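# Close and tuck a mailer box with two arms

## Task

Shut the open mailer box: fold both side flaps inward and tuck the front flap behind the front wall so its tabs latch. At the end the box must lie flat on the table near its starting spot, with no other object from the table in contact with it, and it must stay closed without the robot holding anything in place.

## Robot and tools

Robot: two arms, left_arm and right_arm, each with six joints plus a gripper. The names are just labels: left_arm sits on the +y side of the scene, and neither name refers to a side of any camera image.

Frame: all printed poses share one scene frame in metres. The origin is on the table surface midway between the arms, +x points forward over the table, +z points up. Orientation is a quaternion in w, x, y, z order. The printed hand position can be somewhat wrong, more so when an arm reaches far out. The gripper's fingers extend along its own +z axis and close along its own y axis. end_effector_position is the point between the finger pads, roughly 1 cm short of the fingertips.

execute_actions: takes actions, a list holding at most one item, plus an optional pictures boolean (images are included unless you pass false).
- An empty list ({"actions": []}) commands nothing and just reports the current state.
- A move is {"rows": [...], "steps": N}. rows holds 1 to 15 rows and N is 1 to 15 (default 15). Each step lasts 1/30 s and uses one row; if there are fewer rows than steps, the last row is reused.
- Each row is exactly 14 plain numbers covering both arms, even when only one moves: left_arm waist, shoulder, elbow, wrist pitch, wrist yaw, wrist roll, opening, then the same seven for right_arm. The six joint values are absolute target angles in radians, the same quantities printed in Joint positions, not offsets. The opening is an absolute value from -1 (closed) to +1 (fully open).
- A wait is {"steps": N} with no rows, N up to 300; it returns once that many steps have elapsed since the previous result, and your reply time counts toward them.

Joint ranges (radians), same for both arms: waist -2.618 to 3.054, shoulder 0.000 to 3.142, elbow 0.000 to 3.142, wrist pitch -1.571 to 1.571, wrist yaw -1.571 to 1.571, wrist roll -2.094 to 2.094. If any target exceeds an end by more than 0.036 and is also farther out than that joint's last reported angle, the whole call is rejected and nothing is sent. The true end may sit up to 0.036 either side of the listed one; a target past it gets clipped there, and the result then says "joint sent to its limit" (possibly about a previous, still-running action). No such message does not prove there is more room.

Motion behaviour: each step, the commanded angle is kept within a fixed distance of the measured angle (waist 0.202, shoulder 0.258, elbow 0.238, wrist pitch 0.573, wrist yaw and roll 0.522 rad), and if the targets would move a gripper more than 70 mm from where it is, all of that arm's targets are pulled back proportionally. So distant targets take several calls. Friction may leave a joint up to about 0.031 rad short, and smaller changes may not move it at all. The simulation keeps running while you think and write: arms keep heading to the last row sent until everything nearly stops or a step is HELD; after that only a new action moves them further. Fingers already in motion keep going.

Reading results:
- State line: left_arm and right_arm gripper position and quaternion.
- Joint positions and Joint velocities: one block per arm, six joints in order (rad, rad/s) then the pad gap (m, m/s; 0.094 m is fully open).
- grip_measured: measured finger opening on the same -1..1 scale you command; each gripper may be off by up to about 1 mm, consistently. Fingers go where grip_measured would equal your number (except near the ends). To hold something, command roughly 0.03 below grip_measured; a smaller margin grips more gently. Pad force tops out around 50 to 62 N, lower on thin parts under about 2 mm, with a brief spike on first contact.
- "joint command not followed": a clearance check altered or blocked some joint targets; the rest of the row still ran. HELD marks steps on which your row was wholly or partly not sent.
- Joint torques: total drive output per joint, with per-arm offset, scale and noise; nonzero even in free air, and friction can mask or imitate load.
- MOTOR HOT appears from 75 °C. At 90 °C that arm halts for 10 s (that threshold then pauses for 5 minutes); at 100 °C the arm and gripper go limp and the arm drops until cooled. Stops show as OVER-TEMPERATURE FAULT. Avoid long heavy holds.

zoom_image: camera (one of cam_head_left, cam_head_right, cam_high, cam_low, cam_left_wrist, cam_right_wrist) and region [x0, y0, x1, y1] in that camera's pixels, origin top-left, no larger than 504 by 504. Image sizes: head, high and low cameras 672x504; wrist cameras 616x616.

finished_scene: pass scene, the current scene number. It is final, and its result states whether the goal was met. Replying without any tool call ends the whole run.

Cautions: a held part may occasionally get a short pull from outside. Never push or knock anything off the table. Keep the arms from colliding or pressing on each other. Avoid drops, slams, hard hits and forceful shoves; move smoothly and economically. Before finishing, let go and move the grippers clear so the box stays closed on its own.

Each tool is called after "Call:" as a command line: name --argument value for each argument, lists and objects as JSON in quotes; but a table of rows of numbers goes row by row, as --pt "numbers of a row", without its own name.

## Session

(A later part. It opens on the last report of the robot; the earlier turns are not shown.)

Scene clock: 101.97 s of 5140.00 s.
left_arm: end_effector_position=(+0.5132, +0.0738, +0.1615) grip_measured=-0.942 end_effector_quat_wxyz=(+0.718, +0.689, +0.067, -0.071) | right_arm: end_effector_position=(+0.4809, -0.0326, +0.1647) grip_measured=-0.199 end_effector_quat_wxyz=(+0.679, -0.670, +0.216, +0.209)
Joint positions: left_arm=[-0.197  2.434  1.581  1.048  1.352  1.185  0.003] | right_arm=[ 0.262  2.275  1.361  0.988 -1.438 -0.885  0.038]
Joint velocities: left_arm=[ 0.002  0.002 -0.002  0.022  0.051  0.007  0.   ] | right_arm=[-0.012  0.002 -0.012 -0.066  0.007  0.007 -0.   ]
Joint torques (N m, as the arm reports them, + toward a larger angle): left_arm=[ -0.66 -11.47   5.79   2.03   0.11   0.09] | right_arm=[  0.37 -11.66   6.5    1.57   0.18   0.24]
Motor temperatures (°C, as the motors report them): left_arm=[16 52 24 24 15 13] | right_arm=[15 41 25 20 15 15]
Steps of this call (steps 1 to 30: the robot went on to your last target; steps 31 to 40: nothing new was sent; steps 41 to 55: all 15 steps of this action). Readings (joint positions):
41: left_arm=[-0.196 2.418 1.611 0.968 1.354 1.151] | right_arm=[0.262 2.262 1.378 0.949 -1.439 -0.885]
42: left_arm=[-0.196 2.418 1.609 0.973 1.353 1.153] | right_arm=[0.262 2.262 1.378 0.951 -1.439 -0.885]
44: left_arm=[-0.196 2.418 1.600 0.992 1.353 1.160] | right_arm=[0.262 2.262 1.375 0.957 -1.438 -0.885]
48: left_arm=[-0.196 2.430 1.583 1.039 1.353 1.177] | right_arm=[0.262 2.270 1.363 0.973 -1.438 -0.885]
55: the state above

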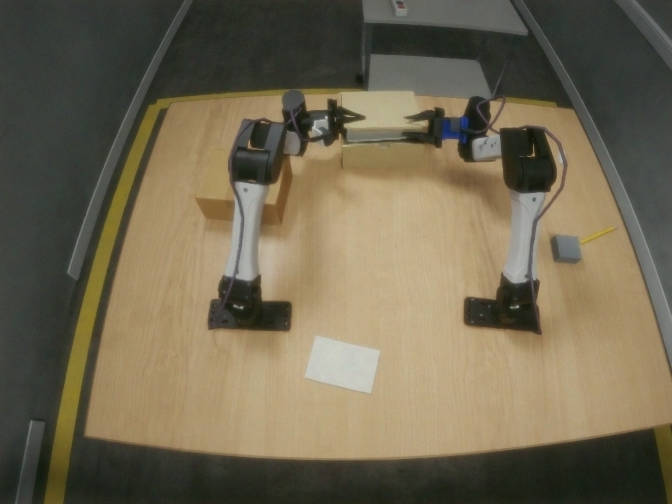

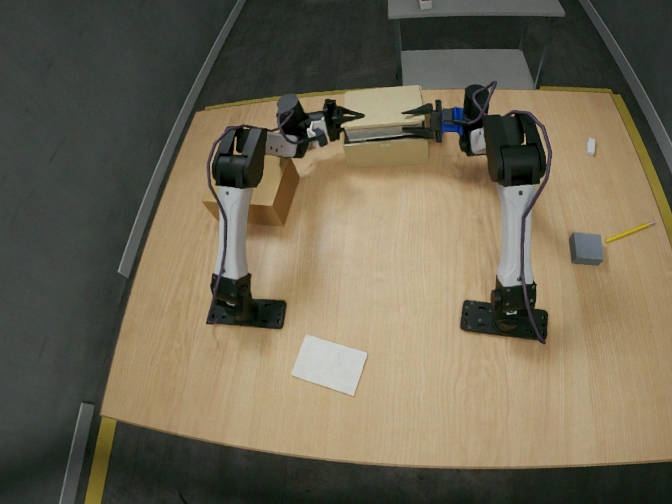

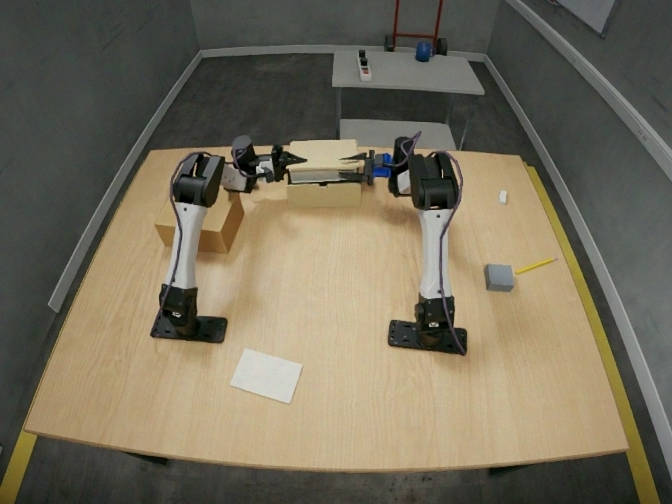

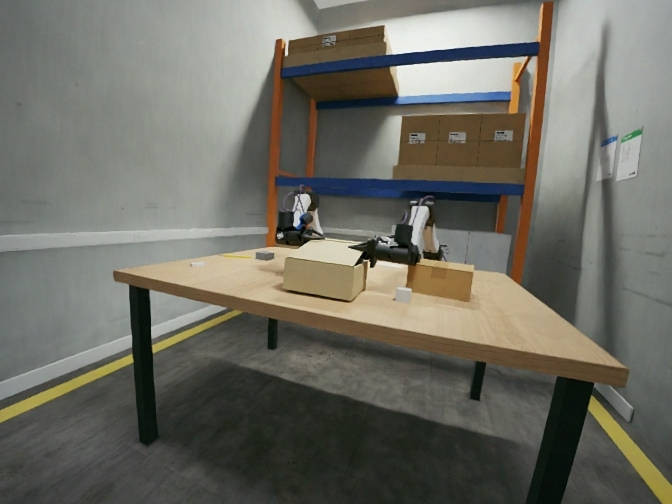

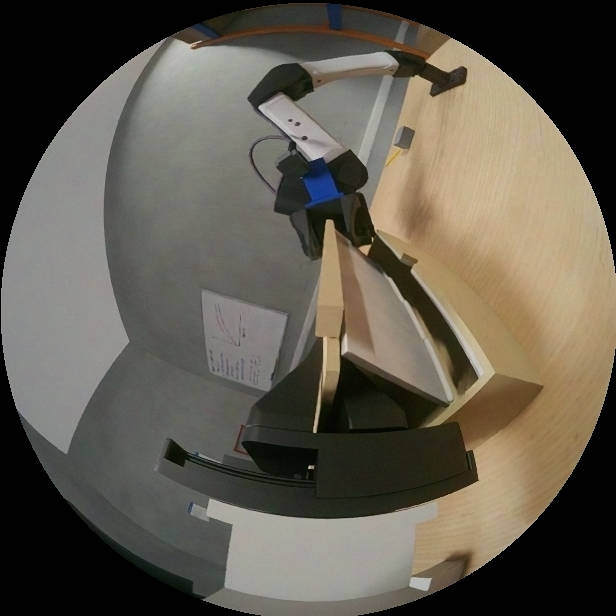

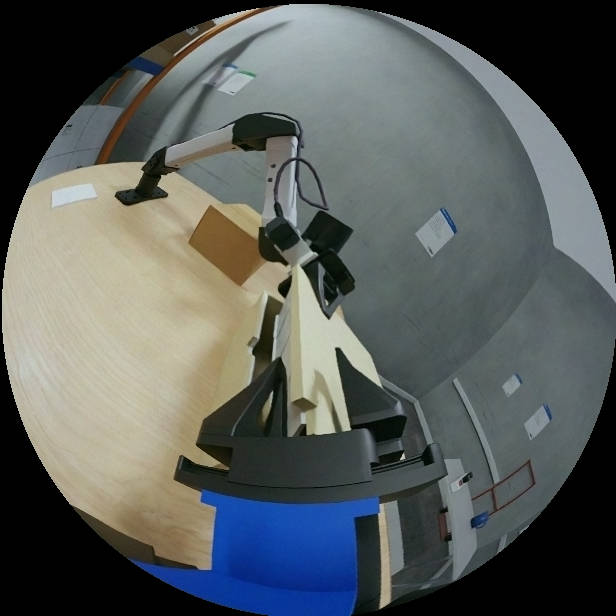

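Call:
execute_actions --actions '[{"rows":[[-0.197,2.425,1.585,1.05,1.355,1.185,-0.85,0.262,2.275,1.36,0.99,-1.43,-0.84,-0.3],[-0.197,2.42,1.585,1.05,1.355,1.185,-0.78,0.262,2.275,1.36,0.99,-1.43,-0.8,-0.35],[-0.197,2.42,1.585,1.05,1.355,1.185,-0.78,0.262,2.275,1.36,0.99,-1.43,-0.78,-0.35],[-0.197,2.42,1.585,1.05,1.355,1.185,-0.78,0.262,2.275,1.36,0.99,-1.43,-0.78,-0.35],[-0.18,2.42,1.585,1.05,1.355,1.185,-0.78,0.262,2.275,1.36,0.99,-1.43,-0.78,-0.35],[-0.165,2.42,1.585,1.05,1.36,1.185,-0.78,0.262,2.275,1.36,0.99,-1.43,-0.78,-0.35],[-0.15,2.42,1.585,1.05,1.365,1.185,-0.78,0.262,2.275,1.36,0.99,-1.43,-0.78,-0.35],[-0.135,2.42,1.585,1.05,1.37,1.185,-0.78,0.262,2.275,1.36,0.99,-1.43,-0.78,-0.35],[-0.12,2.42,1.585,1.05,1.37,1.185,-0.78,0.262,2.275,1.36,0.99,-1.43,-0.78,-0.35],[-0.105,2.42,1.585,1.05,1.37,1.185,-0.78,0.262,2.275,1.36,0.99,-1.43,-0.78,-0.35],[-0.09,2.42,1.585,1.05,1.37,1.185,-0.78,0.262,2.275,1.36,0.99,-1.43,-0.78,-0.35],[-0.075,2.42,1.585,1.05,1.37,1.185,-0.78,0.262,2.275,1.36,0.99,-1.43,-0.78,-0.35],[-0.06,2.42,1.585,1.05,1.37,1.185,-0.78,0.262,2.275,1.36,0.99,-1.43,-0.78,-0.35]],"steps":15}]' --pictures false

Call:
execute_actions --actions '[{"steps":8}]'

Call:
zoom_image --camera "cam_high" --region '[240,110,420,220]'

Scene clock: 103.70 s of 5140.00 s.
left_arm: end_effector_position=(+0.5426, +0.1373, +0.1643) grip_measured=-0.781 end_effector_quat_wxyz=(+0.721, +0.684, +0.104, -0.024) | right_arm: end_effector_position=(+0.4812, -0.0326, +0.1650) grip_measured=-0.348 end_effector_quat_wxyz=(+0.670, -0.659, +0.246, +0.239)
Joint positions: left_arm=[-0.07   2.429  1.581  1.052  1.361  1.188  0.01 ] | right_arm=[ 0.262  2.275  1.361  0.991 -1.436 -0.794  0.031]
Joint velocities: left_arm=[ 0.422 -0.012  0.002 -0.051  0.007 -0.051  0.001] | right_arm=[-0.022 -0.002  0.017  0.022 -0.022  0.037  0.001]
Joint torques (N m, as the arm reports them, + toward a larger angle): left_arm=[ -1.14 -13.94   8.18   1.58   0.03  -0.07] | right_arm=[  0.25 -12.67   7.82   1.47   0.12   0.31]
Motor temperatures (°C, as the motors report them): left_arm=[16 52 24 24 15 13] | right_arm=[15 41 25 20 15 15]
Steps of this call (steps 1 to 15: the robot went on to your last target; steps 16 to 37: nothing new was sent; steps 38 to 52: all 15 steps of this action). Readings (joint positions):
38: left_arm=[-0.197 2.434 1.581 1.052 1.352 1.188] | right_arm=[0.262 2.275 1.361 0.992 -1.438 -0.879]
39: left_arm=[-0.197 2.432 1.581 1.052 1.352 1.188] | right_arm=[0.262 2.275 1.361 0.991 -1.438 -0.867]
41: left_arm=[-0.197 2.429 1.581 1.052 1.352 1.188] | right_arm=[0.262 2.275 1.361 0.991 -1.437 -0.839]
45: left_arm=[-0.182 2.429 1.581 1.052 1.356 1.188] | right_arm=[0.262 2.275 1.361 0.991 -1.437 -0.810]
52: the state above

Scene clock: 103.97 s of 5140.00 s.
left_arm: end_effector_position=(+0.5466, +0.1470, +0.1643) grip_measured=-0.781 end_effector_quat_wxyz=(+0.722, +0.683, +0.110, -0.018) | right_arm: end_effector_position=(+0.4813, -0.0326, +0.1651) grip_measured=-0.348 end_effector_quat_wxyz=(+0.669, -0.658, +0.247, +0.240)
Joint positions: left_arm=[-0.052  2.429  1.581  1.052  1.361  1.188  0.01 ] | right_arm=[ 0.262  2.275  1.361  0.991 -1.436 -0.79   0.031]
Joint velocities: left_arm=[-0.012  0.002 -0.022  0.037 -0.095 -0.037  0.001] | right_arm=[-0.007  0.002  0.002  0.051 -0.022 -0.022  0.   ]
Joint torques (N m, as the arm reports them, + toward a larger angle): left_arm=[ -0.31 -13.95   8.15   1.58   0.03  -0.07] | right_arm=[  0.28 -12.75   7.77   1.48   0.1    0.24]
Motor temperatures (°C, as the motors report them): left_arm=[16 52 24 24 15 13] | right_arm=[15 41 25 20 15 15]
Steps of this call (steps 1 to 8: the robot went on to your last target). Readings (joint positions):
1: left_arm=[-0.058 2.429 1.581 1.052 1.361 1.188] | right_arm=[0.262 2.275 1.361 0.991 -1.436 -0.793]
2: left_arm=[-0.051 2.429 1.581 1.052 1.361 1.188] | right_arm=[0.262 2.275 1.361 0.991 -1.436 -0.792]
4: left_arm=[-0.047 2.429 1.581 1.052 1.361 1.188] | right_arm=[0.262 2.275 1.361 0.991 -1.436 -0.791]
8: the state above

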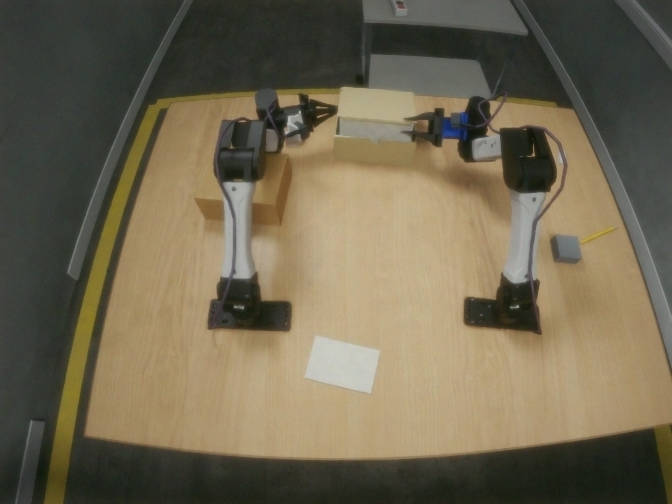

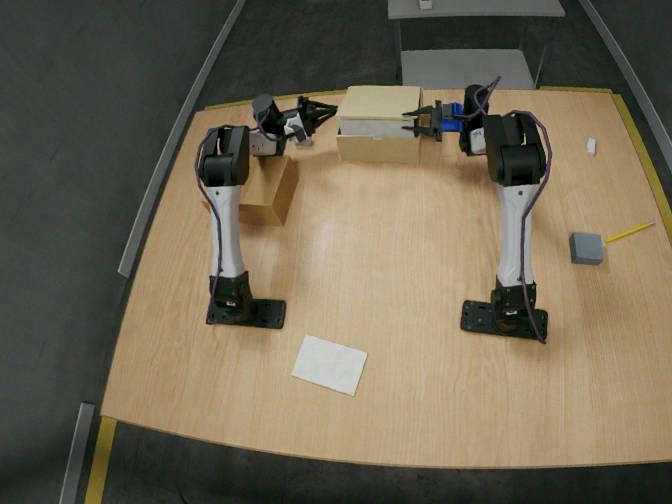

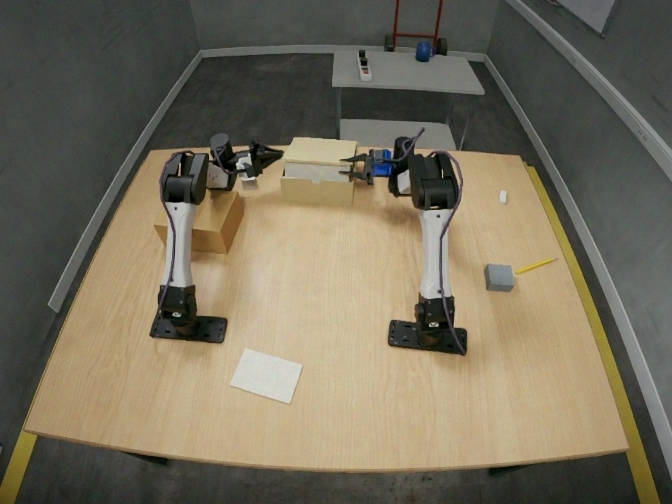

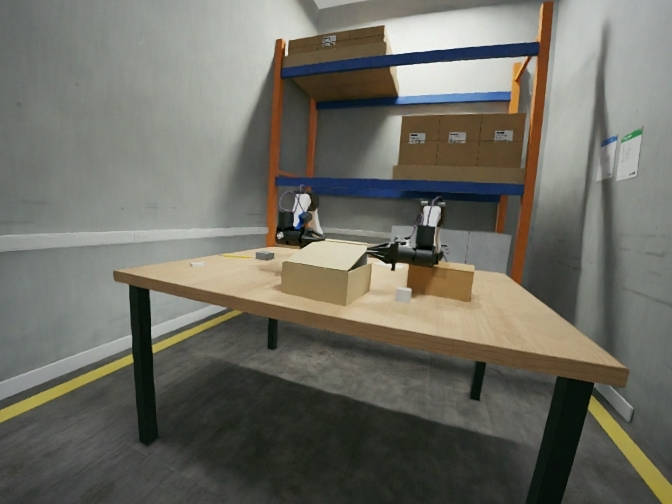

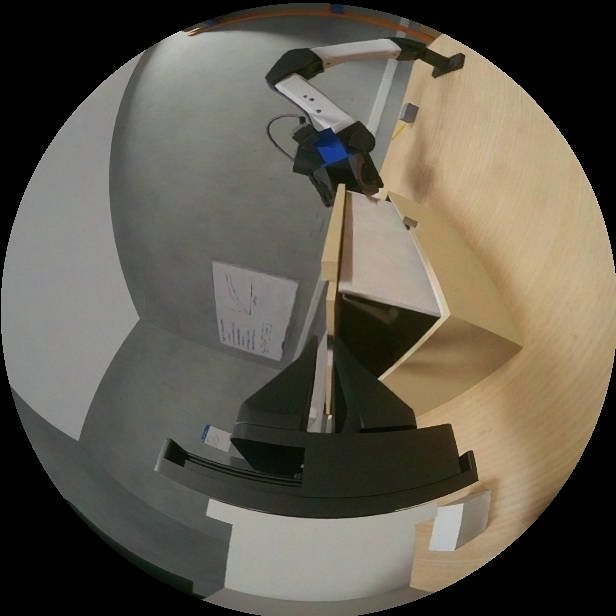

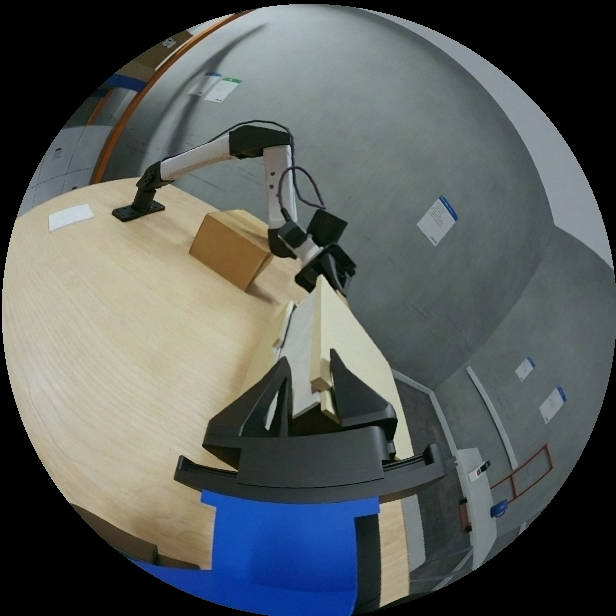

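Region (240, 110, 420, 220) of cam_high's 672x504 image, scaled by 2.800, with more detail than that image has.

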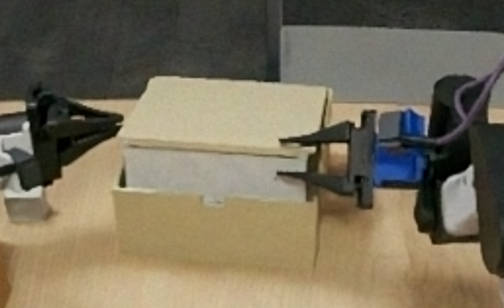

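Call:
execute_actions --actions '[{"rows":[[-0.035,2.42,1.585,1.05,1.37,1.185,-0.78,0.262,2.275,1.36,0.99,-1.43,-0.74,-0.3],[-0.02,2.42,1.585,1.05,1.37,1.185,-0.78,0.262,2.275,1.36,0.99,-1.43,-0.7,-0.25],[-0.02,2.42,1.585,1.05,1.37,1.185,-0.78,0.262,2.275,1.36,0.99,-1.43,-0.66,-0.2],[-0.02,2.42,1.585,1.05,1.37,1.185,-0.78,0.262,2.275,1.36,0.99,-1.43,-0.62,-0.2],[-0.02,2.40,1.6,1.01,1.37,1.05,-1,0.262,2.275,1.36,0.99,-1.43,-0.58,-0.2],[-0.02,2.385,1.612,0.97,1.37,0.9,-1,0.262,2.275,1.36,0.99,-1.43,-0.54,-0.2],[-0.02,2.37,1.624,0.93,1.37,0.75,-1,0.262,2.275,1.36,0.99,-1.43,-0.5,-0.2],[-0.02,2.355,1.636,0.89,1.37,0.6,-1,0.262,2.275,1.36,0.99,-1.43,-0.5,-0.2],[-0.02,2.34,1.648,0.85,1.37,0.45,-1,0.262,2.275,1.36,0.99,-1.43,-0.5,-0.2],[-0.02,2.325,1.66,0.81,1.37,0.3,-1,0.262,2.275,1.36,0.99,-1.43,-0.5,-0.2],[-0.02,2.315,1.665,0.77,1.37,0.15,-1,0.262,2.275,1.36,0.99,-1.43,-0.5,-0.2],[-0.02,2.315,1.665,0.77,1.37,0.0,-1,0.262,2.275,1.36,0.99,-1.43,-0.5,-0.2],[-0.02,2.315,1.665,0.77,1.37,-0.1,-1,0.262,2.275,1.36,0.99,-1.43,-0.5,-0.2]],"steps":15}]' --pictures false

Call:
execute_actions --actions '[{"rows":[[-0.03,2.315,1.665,0.77,1.37,-0.1,-1,0.262,2.275,1.36,0.99,-1.43,-0.5,-0.2],[-0.045,2.315,1.665,0.77,1.37,-0.1,-1,0.262,2.275,1.36,0.99,-1.43,-0.5,-0.2],[-0.06,2.315,1.665,0.77,1.37,-0.1,-1,0.262,2.275,1.36,0.99,-1.43,-0.5,-0.2],[-0.075,2.315,1.665,0.77,1.37,-0.1,-1,0.262,2.275,1.36,0.99,-1.43,-0.5,-0.2],[-0.09,2.315,1.665,0.77,1.37,-0.1,-1,0.262,2.275,1.36,0.99,-1.43,-0.5,-0.2],[-0.105,2.315,1.665,0.77,1.37,-0.1,-1,0.262,2.275,1.36,0.99,-1.43,-0.5,-0.2],[-0.12,2.315,1.665,0.77,1.37,-0.1,-1,0.262,2.275,1.36,0.99,-1.43,-0.5,-0.2],[-0.135,2.315,1.665,0.77,1.37,-0.1,-1,0.262,2.275,1.36,0.99,-1.43,-0.5,-0.2],[-0.15,2.315,1.665,0.77,1.37,-0.1,-1,0.262,2.275,1.36,0.99,-1.43,-0.5,-0.2],[-0.16,2.315,1.665,0.77,1.37,-0.1,-1,0.262,2.275,1.36,0.99,-1.43,-0.5,-0.2]],"steps":15}]'

Call:
zoom_image --camera "cam_high" --region '[240,110,420,220]'

Scene clock: 107.10 s of 5140.00 s.
left_arm: end_effector_position=(+0.5547, +0.1618, +0.2279) grip_measured=-0.993 end_effector_quat_wxyz=(+0.643, +0.560, +0.408, -0.325) | right_arm: end_effector_position=(+0.4813, -0.0326, +0.1651) grip_measured=-0.202 end_effector_quat_wxyz=(+0.633, -0.621, +0.330, +0.324)
Joint positions: left_arm=[-0.023  2.313  1.659  0.847  1.363  0.283  0.   ] | right_arm=[ 0.262  2.275  1.361  0.991 -1.436 -0.531  0.038]
Joint velocities: left_arm=[-0.007 -0.208  0.105 -0.198 -0.066 -2.527  0.   ] | right_arm=[ 0.012 -0.002 -0.002  0.007 -0.007  0.125  0.   ]
Joint torques (N m, as the arm reports them, + toward a larger angle): left_arm=[  0.63 -11.95   8.54   1.17   0.01   0.  ] | right_arm=[  0.25 -12.79   7.78   1.51   0.1    0.22]
Motor temperatures (°C, as the motors report them): left_arm=[16 53 24 24 15 13] | right_arm=[15 41 25 20 15 15]
Steps of this call (steps 1 to 30: the robot went on to your last target; steps 31 to 79: nothing new was sent; steps 80 to 94: all 15 steps of this action). Readings (joint positions):
80: left_arm=[-0.051 2.429 1.581 1.052 1.361 1.188] | right_arm=[0.262 2.275 1.361 0.991 -1.436 -0.783]
81: left_arm=[-0.049 2.429 1.581 1.052 1.361 1.188] | right_arm=[0.262 2.275 1.361 0.991 -1.436 -0.770]
83: left_arm=[-0.041 2.429 1.581 1.052 1.361 1.188] | right_arm=[0.262 2.275 1.361 0.991 -1.436 -0.728]
87: left_arm=[-0.025 2.409 1.596 0.992 1.362 0.971] | right_arm=[0.262 2.275 1.361 0.991 -1.436 -0.615]
94: the state above

Scene clock: 107.60 s of 5140.00 s.
left_arm: end_effector_position=(+0.5199, +0.0833, +0.2265) grip_measured=-0.993 end_effector_quat_wxyz=(+0.525, +0.505, +0.480, -0.489) | right_arm: end_effector_position=(+0.4813, -0.0326, +0.1651) grip_measured=-0.202 end_effector_quat_wxyz=(+0.629, -0.617, +0.337, +0.331)
Joint positions: left_arm=[-0.176  2.306  1.663  0.789  1.364 -0.082  0.   ] | right_arm=[ 0.262  2.275  1.361  0.991 -1.436 -0.51   0.038]
Joint velocities: left_arm=[-0.007  0.002  0.002  0.007  0.007 -0.081  0.   ] | right_arm=[ 0.017 -0.002 -0.002 -0.037 -0.051  0.007  0.   ]
Joint torques (N m, as the arm reports them, + toward a larger angle): left_arm=[  1.82 -12.44   8.78   1.56   0.04  -0.05] | right_arm=[  0.26 -12.79   7.79   1.52   0.1    0.27]
Motor temperatures (°C, as the motors report them): left_arm=[16 52 24 24 15 13] | right_arm=[15 41 25 20 15 15]
Steps of this call (steps 1 to 15: all 15 steps of this action). Readings (joint positions):
1: left_arm=[-0.023 2.308 1.662 0.841 1.363 0.206] | right_arm=[0.262 2.275 1.361 0.991 -1.436 -0.527]
2: left_arm=[-0.024 2.306 1.663 0.836 1.363 0.146] | right_arm=[0.262 2.275 1.361 0.991 -1.436 -0.523]
4: left_arm=[-0.033 2.306 1.663 0.820 1.363 0.058] | right_arm=[0.262 2.275 1.361 0.991 -1.436 -0.518]
8: left_arm=[-0.087 2.306 1.663 0.799 1.363 -0.033] | right_arm=[0.262 2.275 1.361 0.991 -1.436 -0.513]
15: the state above

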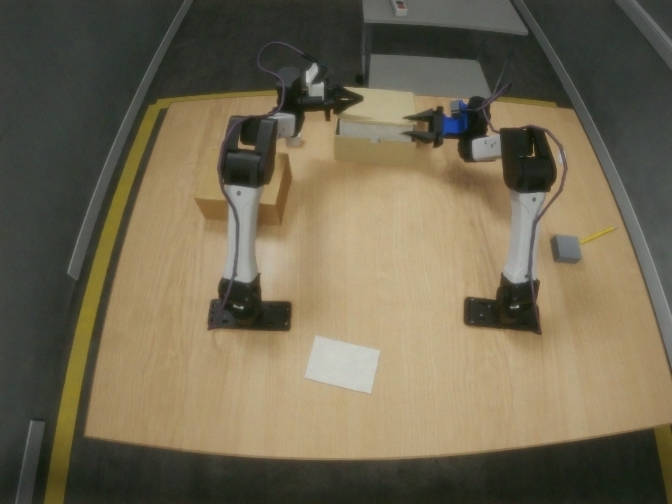

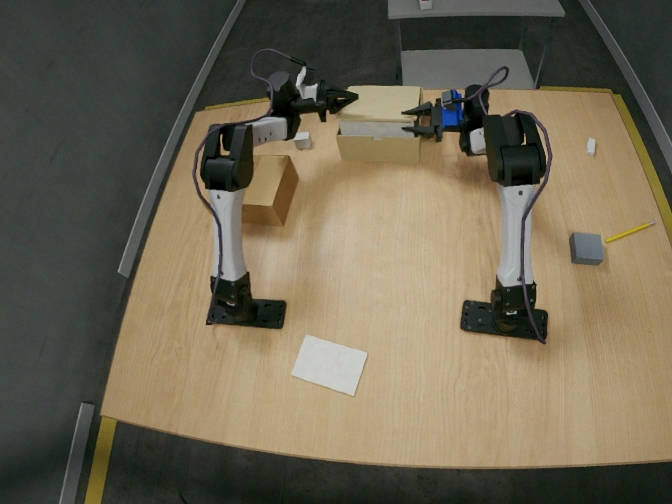

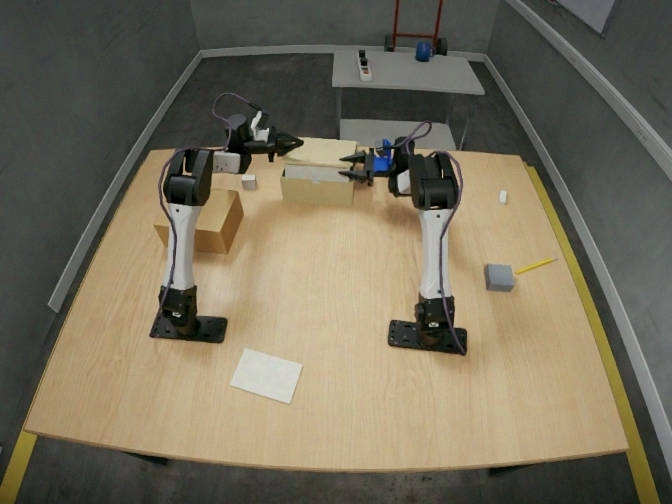

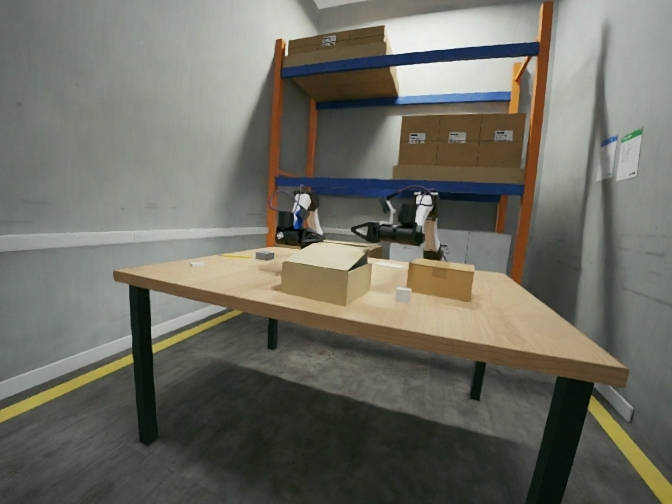

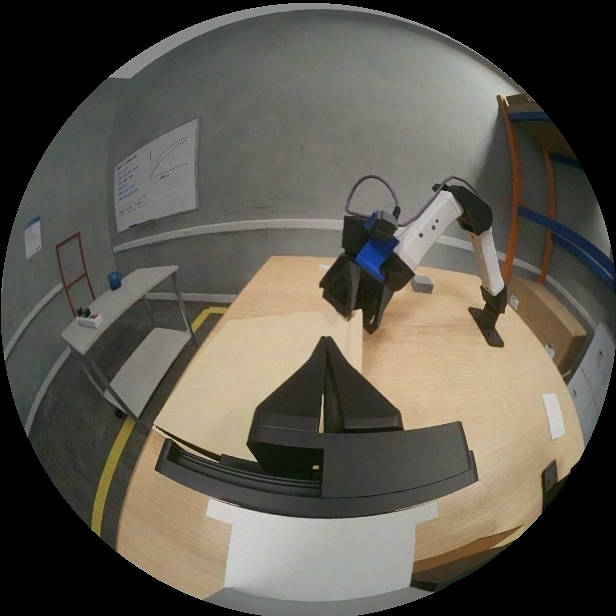

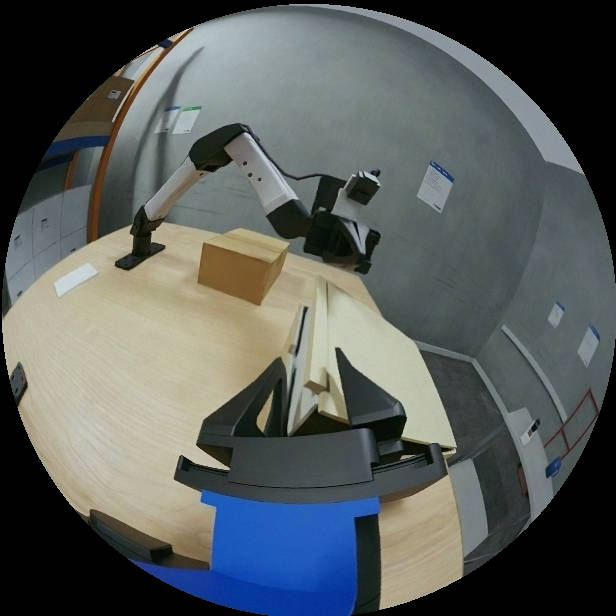

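Region (240, 110, 420, 220) of cam_high's 672x504 image, scaled by 2.800, with more detail than that image has.

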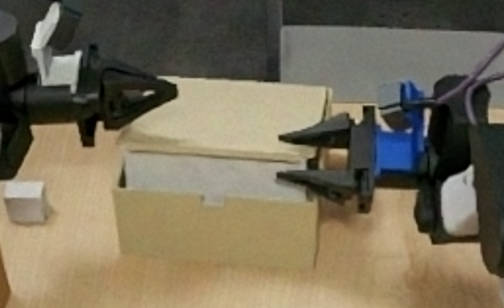

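Call:
execute_actions --actions '[{"rows":[[-0.155,2.32,1.655,0.79,1.39,-0.1,-1,0.262,2.275,1.36,0.99,-1.43,-0.47,-0.15],[-0.15,2.33,1.65,0.80,1.39,-0.1,-1,0.262,2.275,1.36,0.99,-1.43,-0.44,-0.1],[-0.145,2.34,1.645,0.81,1.4,-0.1,-1,0.262,2.275,1.36,0.99,-1.43,-0.41,-0.05],[-0.145,2.35,1.64,0.825,1.4,-0.1,-1,0.262,2.275,1.36,0.99,-1.43,-0.38,0],[-0.145,2.36,1.635,0.84,1.4,-0.1,-1,0.262,2.275,1.36,0.99,-1.43,-0.35,0],[-0.145,2.37,1.63,0.855,1.4,-0.1,-1,0.262,2.275,1.36,0.99,-1.43,-0.32,0],[-0.145,2.38,1.625,0.87,1.4,-0.1,-1,0.262,2.275,1.36,0.99,-1.43,-0.29,0],[-0.145,2.39,1.62,0.885,1.4,-0.1,-1,0.262,2.275,1.36,0.99,-1.43,-0.26,0],[-0.145,2.40,1.615,0.9,1.4,-0.1,-1,0.262,2.275,1.36,0.99,-1.43,-0.23,0],[-0.145,2.41,1.61,0.915,1.4,-0.1,-1,0.262,2.275,1.36,0.99,-1.43,-0.2,0],[-0.145,2.42,1.605,0.925,1.4,-0.1,-1,0.262,2.275,1.36,0.99,-1.43,-0.2,0],[-0.145,2.43,1.6,0.935,1.4,-0.1,-1,0.262,2.275,1.36,0.99,-1.43,-0.2,0],[-0.145,2.44,1.595,0.945,1.4,-0.1,-1,0.262,2.275,1.36,0.99,-1.43,-0.2,0]],"steps":15}]' --pictures false

Call:
execute_actions --actions '[{"steps":10}]'

Call:
zoom_image --camera "cam_high" --region '[240,110,420,220]'

Scene clock: 110.00 s of 5140.00 s.
left_arm: end_effector_position=(+0.5250, +0.0957, +0.1602) grip_measured=-0.993 end_effector_quat_wxyz=(+0.505, +0.490, +0.502, -0.503) | right_arm: end_effector_position=(+0.4813, -0.0326, +0.1651) grip_measured=-0.002 end_effector_quat_wxyz=(-0.580, +0.568, -0.416, -0.411)
Joint positions: left_arm=[-0.15   2.422  1.611  0.899  1.387 -0.096  0.   ] | right_arm=[ 0.262  2.275  1.361  0.991 -1.436 -0.245  0.047]
Joint velocities: left_arm=[-0.007  0.261 -0.12   0.095  0.066 -0.007 -0.001] | right_arm=[ 0.007 -0.007 -0.007 -0.037  0.007  0.227 -0.   ]
Joint torques (N m, as the arm reports them, + toward a larger angle): left_arm=[  0.83 -13.24   7.36   2.1    0.13  -0.02] | right_arm=[  0.3  -12.76   7.82   1.56   0.1    0.23]
Motor temperatures (°C, as the motors report them): left_arm=[16 52 24 24 15 13] | right_arm=[15 41 25 20 15 15]
Steps of this call (steps 1 to 30: the robot went on to your last target; steps 31 to 57: nothing new was sent; steps 58 to 72: all 15 steps of this action). Readings (joint positions):
58: left_arm=[-0.166 2.306 1.663 0.788 1.366 -0.095] | right_arm=[0.262 2.275 1.361 0.991 -1.436 -0.504]
59: left_arm=[-0.165 2.306 1.663 0.788 1.369 -0.095] | right_arm=[0.262 2.275 1.361 0.991 -1.436 -0.494]
61: left_arm=[-0.161 2.310 1.663 0.796 1.376 -0.095] | right_arm=[0.262 2.275 1.361 0.991 -1.436 -0.464]
65: left_arm=[-0.152 2.340 1.652 0.836 1.383 -0.096] | right_arm=[0.262 2.275 1.361 0.991 -1.436 -0.374]
72: the state above

Scene clock: 110.33 s of 5140.00 s.
left_arm: end_effector_position=(+0.5241, +0.0958, +0.1545) grip_measured=-0.993 end_effector_quat_wxyz=(+0.507, +0.492, +0.499, -0.502) | right_arm: end_effector_position=(+0.4813, -0.0326, +0.1651) grip_measured=-0.002 end_effector_quat_wxyz=(-0.573, +0.561, -0.425, -0.420)
Joint positions: left_arm=[-0.15   2.435  1.604  0.926  1.389 -0.096  0.   ] | right_arm=[ 0.262  2.275  1.361  0.991 -1.436 -0.213  0.047]
Joint velocities: left_arm=[-0.012 -0.012 -0.007  0.022 -0.007  0.022 -0.001] | right_arm=[ 0.002  0.007 -0.007 -0.051  0.037  0.007 -0.   ]
Joint torques (N m, as the arm reports them, + toward a larger angle): left_arm=[  0.83 -12.97   7.05   1.86   0.11  -0.01] | right_arm=[  0.26 -12.81   7.83   1.55   0.1    0.22]
Motor temperatures (°C, as the motors report them): left_arm=[16 52 24 24 15 13] | right_arm=[15 41 25 20 15 15]
Steps of this call (steps 1 to 10: the robot went on to your last target). Readings (joint positions):
1: left_arm=[-0.150 2.429 1.607 0.902 1.388 -0.096] | right_arm=[0.262 2.275 1.361 0.991 -1.436 -0.238]
2: left_arm=[-0.150 2.433 1.605 0.903 1.388 -0.096] | right_arm=[0.262 2.275 1.361 0.991 -1.436 -0.232]
4: left_arm=[-0.150 2.435 1.604 0.907 1.388 -0.096] | right_arm=[0.262 2.275 1.361 0.991 -1.436 -0.224]
8: left_arm=[-0.150 2.435 1.604 0.923 1.389 -0.096] | right_arm=[0.262 2.275 1.361 0.991 -1.436 -0.215]
10: the state above

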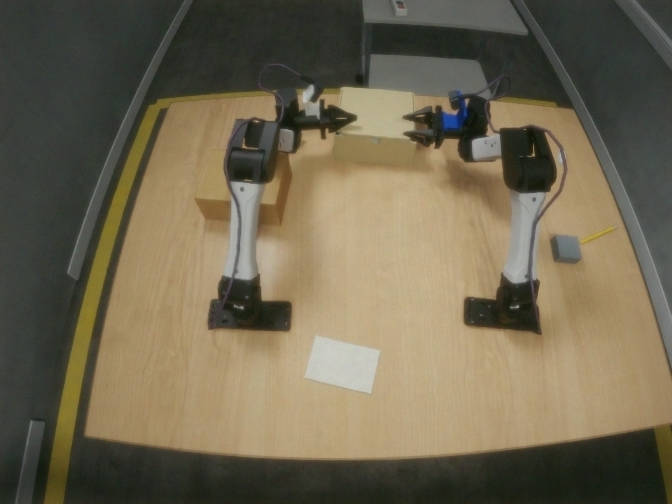

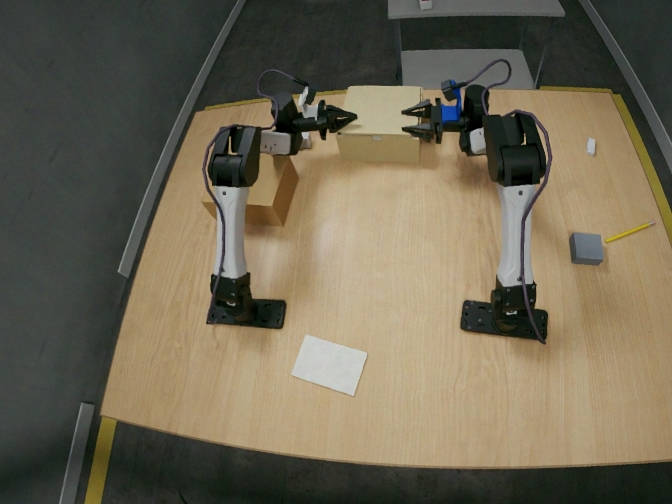

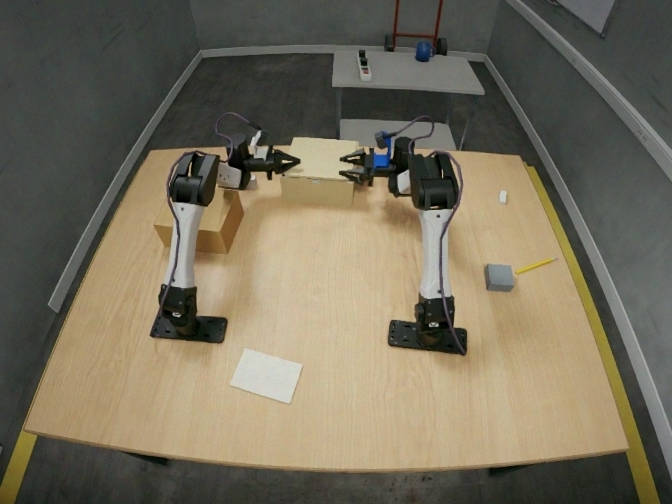

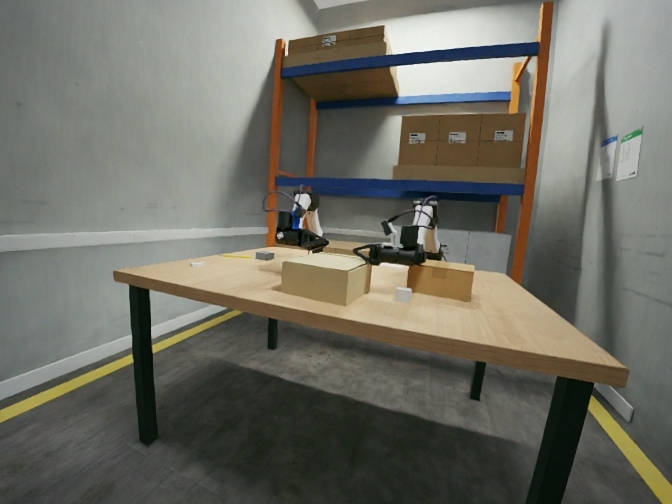

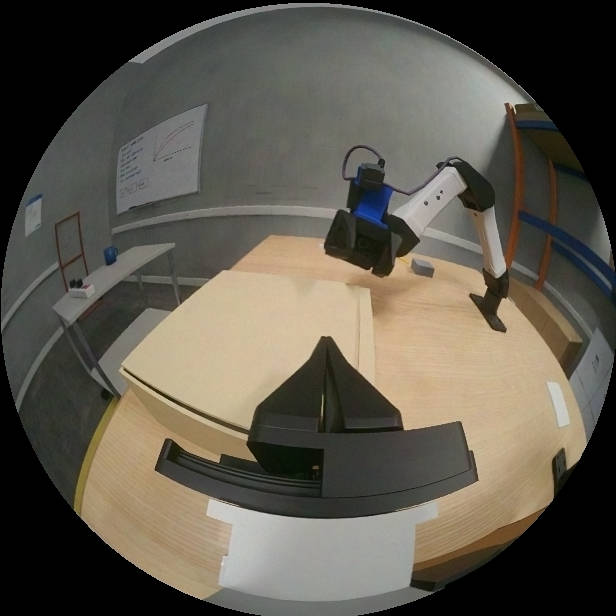

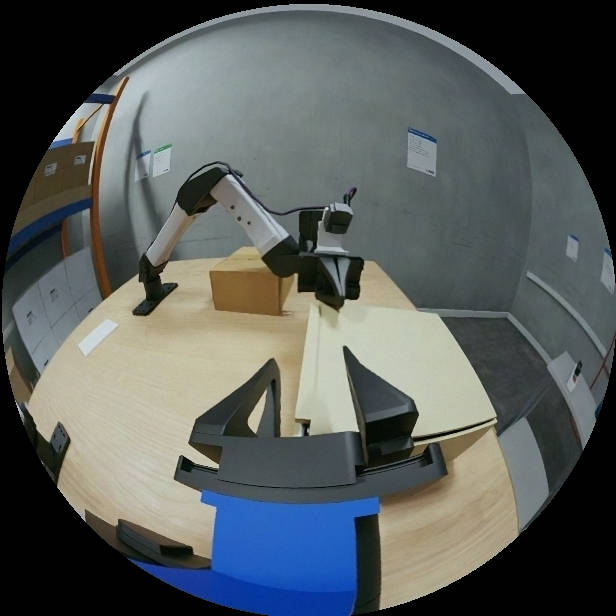

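Region (240, 110, 420, 220) of cam_high's 672x504 image, scaled by 2.800, with more detail than that image has.

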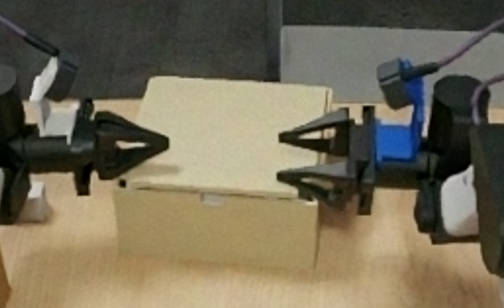

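Call:
execute_actions --actions '[{"rows":[[-0.145,2.445,1.593,0.95,1.4,-0.1,-1,0.27,2.28,1.385,0.98,-1.42,-0.14,-0.2],[-0.145,2.45,1.591,0.955,1.4,-0.1,-1,0.275,2.29,1.405,0.97,-1.415,-0.08,-0.4],[-0.145,2.455,1.589,0.96,1.4,-0.1,-1,0.28,2.3,1.425,0.96,-1.41,-0.02,-0.6],[-0.145,2.46,1.587,0.965,1.4,-0.1,-1,0.285,2.31,1.445,0.95,-1.405,0.04,-0.8],[-0.145,2.465,1.585,0.97,1.4,-0.1,-1,0.29,2.32,1.465,0.94,-1.40,0.09,-1],[-0.145,2.47,1.583,0.98,1.4,-0.1,-1,0.295,2.33,1.48,0.94,-1.40,0.09,-1]],"steps":15}]' --pictures false

Call:
execute_actions --actions '[{"rows":[[-0.145,2.47,1.583,0.98,1.4,-0.1,-1,0.295,2.34,1.47,0.96,-1.40,0.09,-1],[-0.145,2.472,1.583,0.98,1.4,-0.1,-1,0.295,2.35,1.467,0.97,-1.40,0.09,-1],[-0.145,2.474,1.583,0.98,1.4,-0.1,-1,0.295,2.36,1.464,0.98,-1.40,0.09,-1],[-0.145,2.476,1.583,0.98,1.4,-0.1,-1,0.295,2.37,1.461,0.99,-1.40,0.09,-1],[-0.145,2.478,1.583,0.98,1.4,-0.1,-1,0.295,2.38,1.458,1.0,-1.40,0.09,-1],[-0.145,2.48,1.583,0.98,1.4,-0.1,-1,0.295,2.39,1.455,1.01,-1.40,0.09,-1],[-0.145,2.48,1.583,0.98,1.4,-0.1,-1,0.295,2.40,1.452,1.02,-1.40,0.09,-1],[-0.145,2.48,1.583,0.98,1.4,-0.1,-1,0.295,2.41,1.45,1.03,-1.40,0.09,-1]],"steps":15}]'

Call:
zoom_image --camera "cam_high" --region '[240,110,420,220]'

Scene clock: 112.57 s of 5140.00 s.
left_arm: end_effector_position=(+0.5241, +0.0958, +0.1522) grip_measured=-0.993 end_effector_quat_wxyz=(+0.514, +0.498, +0.491, -0.497) | right_arm: end_effector_position=(+0.4965, -0.0171, +0.1712) grip_measured=-0.981 end_effector_quat_wxyz=(-0.515, +0.499, -0.493, -0.493)
Joint positions: left_arm=[-0.15   2.447  1.604  0.965  1.39  -0.096  0.   ] | right_arm=[ 0.291  2.318  1.462  0.95  -1.407  0.064  0.001]
Joint velocities: left_arm=[-0.007  0.007 -0.022 -0.007 -0.051 -0.007 -0.   ] | right_arm=[ 0.002  0.007  0.007 -0.066 -0.022  0.139  0.001]
Joint torques (N m, as the arm reports them, + toward a larger angle): left_arm=[  0.84 -11.76   5.81   1.89   0.09  -0.02] | right_arm=[  0.59 -12.39  10.04   1.49   0.11   0.18]
Motor temperatures (°C, as the motors report them): left_arm=[16 52 24 24 15 13] | right_arm=[15 41 25 20 15 15]
Steps of this call (steps 1 to 30: the robot went on to your last target; steps 31 to 52: nothing new was sent; steps 53 to 67: all 15 steps of this action). Readings (joint positions):
53: left_arm=[-0.150 2.435 1.604 0.932 1.389 -0.096] | right_arm=[0.262 2.275 1.361 0.991 -1.435 -0.199]
54: left_arm=[-0.150 2.435 1.604 0.934 1.390 -0.096] | right_arm=[0.262 2.276 1.365 0.988 -1.434 -0.180]
56: left_arm=[-0.150 2.435 1.604 0.939 1.390 -0.096] | right_arm=[0.265 2.286 1.394 0.979 -1.428 -0.118]
60: left_arm=[-0.150 2.441 1.604 0.957 1.390 -0.096] | right_arm=[0.280 2.312 1.458 0.961 -1.413 -0.000]
67: the state above

Scene clock: 113.07 s of 5140.00 s.
left_arm: end_effector_position=(+0.5241, +0.0958, +0.1524) grip_measured=-0.993 end_effector_quat_wxyz=(+0.515, +0.498, +0.491, -0.496) | right_arm: end_effector_position=(+0.4994, -0.0168, +0.1422) grip_measured=-0.981 end_effector_quat_wxyz=(-0.511, +0.495, -0.498, -0.497)
Joint positions: left_arm=[-0.15   2.447  1.604  0.966  1.39  -0.096  0.   ] | right_arm=[ 0.291  2.392  1.462  1.022 -1.405  0.08   0.001]
Joint velocities: left_arm=[-0.012 -0.002 -0.017  0.037  0.066  0.022 -0.001] | right_arm=[ 0.007 -0.002  0.017 -0.022 -0.139 -0.007 -0.001]
Joint torques (N m, as the arm reports them, + toward a larger angle): left_arm=[  0.83 -10.91   5.84   1.89   0.09  -0.01] | right_arm=[  0.78 -12.24   6.79   1.69   0.1    0.16]
Motor temperatures (°C, as the motors report them): left_arm=[16 52 24 24 15 13] | right_arm=[15 41 25 20 15 15]
Steps of this call (steps 1 to 15: all 15 steps of this action). Readings (joint positions):
1: left_arm=[-0.150 2.447 1.604 0.965 1.390 -0.096] | right_arm=[0.291 2.319 1.462 0.950 -1.407 0.068]
2: left_arm=[-0.150 2.447 1.604 0.965 1.390 -0.096] | right_arm=[0.291 2.322 1.462 0.952 -1.407 0.070]
4: left_arm=[-0.150 2.447 1.604 0.966 1.390 -0.096] | right_arm=[0.291 2.332 1.462 0.962 -1.407 0.074]
8: left_arm=[-0.150 2.447 1.604 0.966 1.390 -0.096] | right_arm=[0.291 2.375 1.462 0.989 -1.406 0.079]
15: the state above

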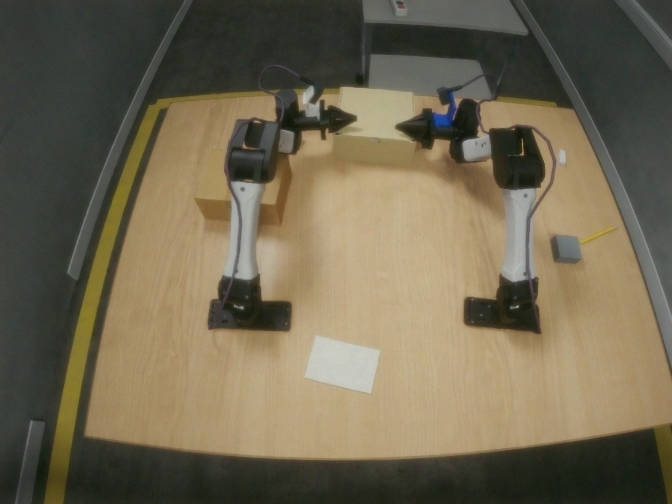

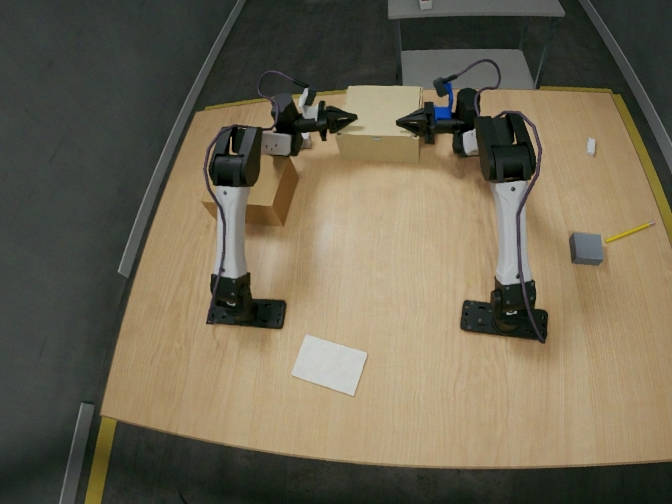

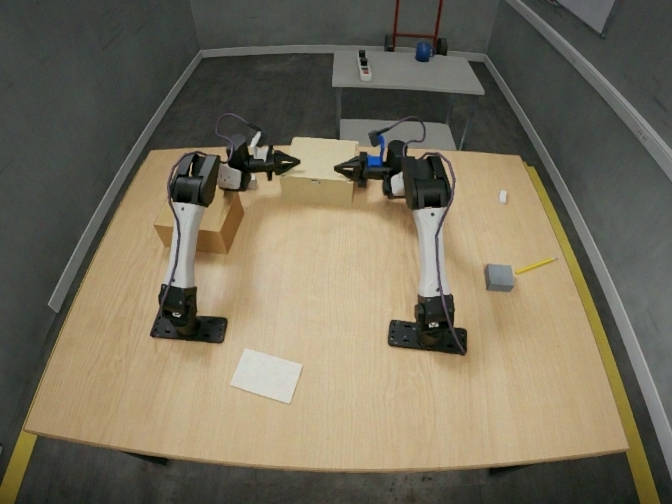

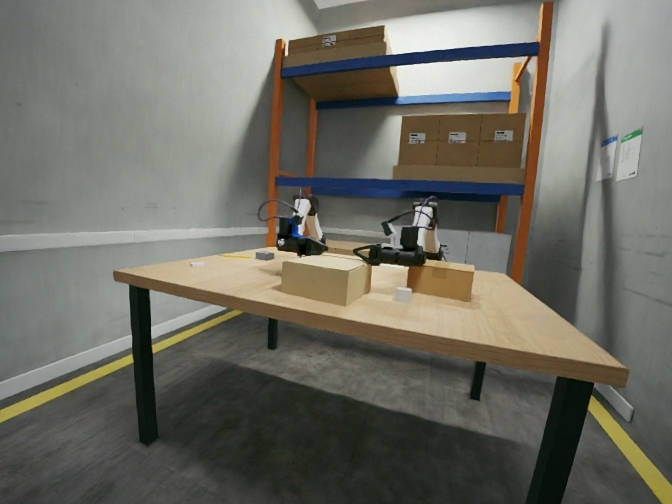

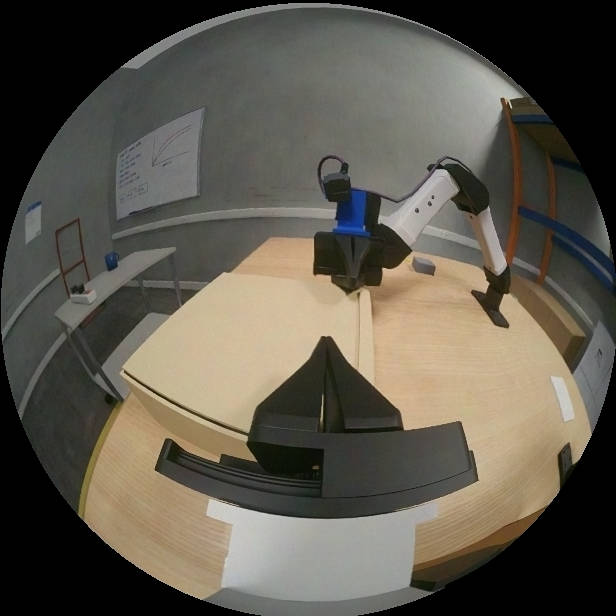

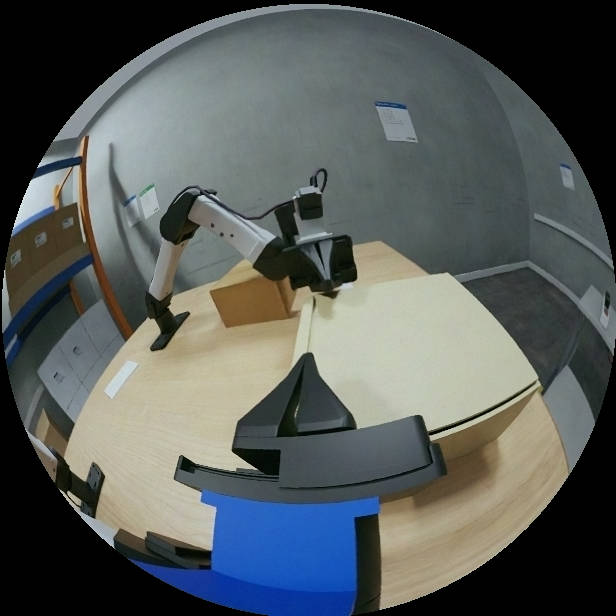

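Region (240, 110, 420, 220) of cam_high's 672x504 image, scaled by 2.800, with more detail than that image has.

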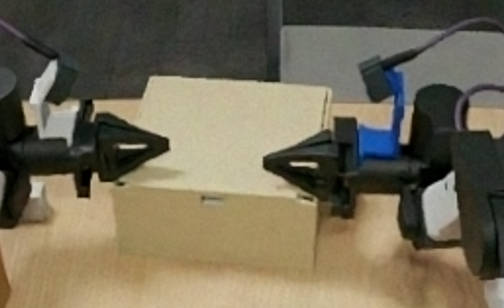

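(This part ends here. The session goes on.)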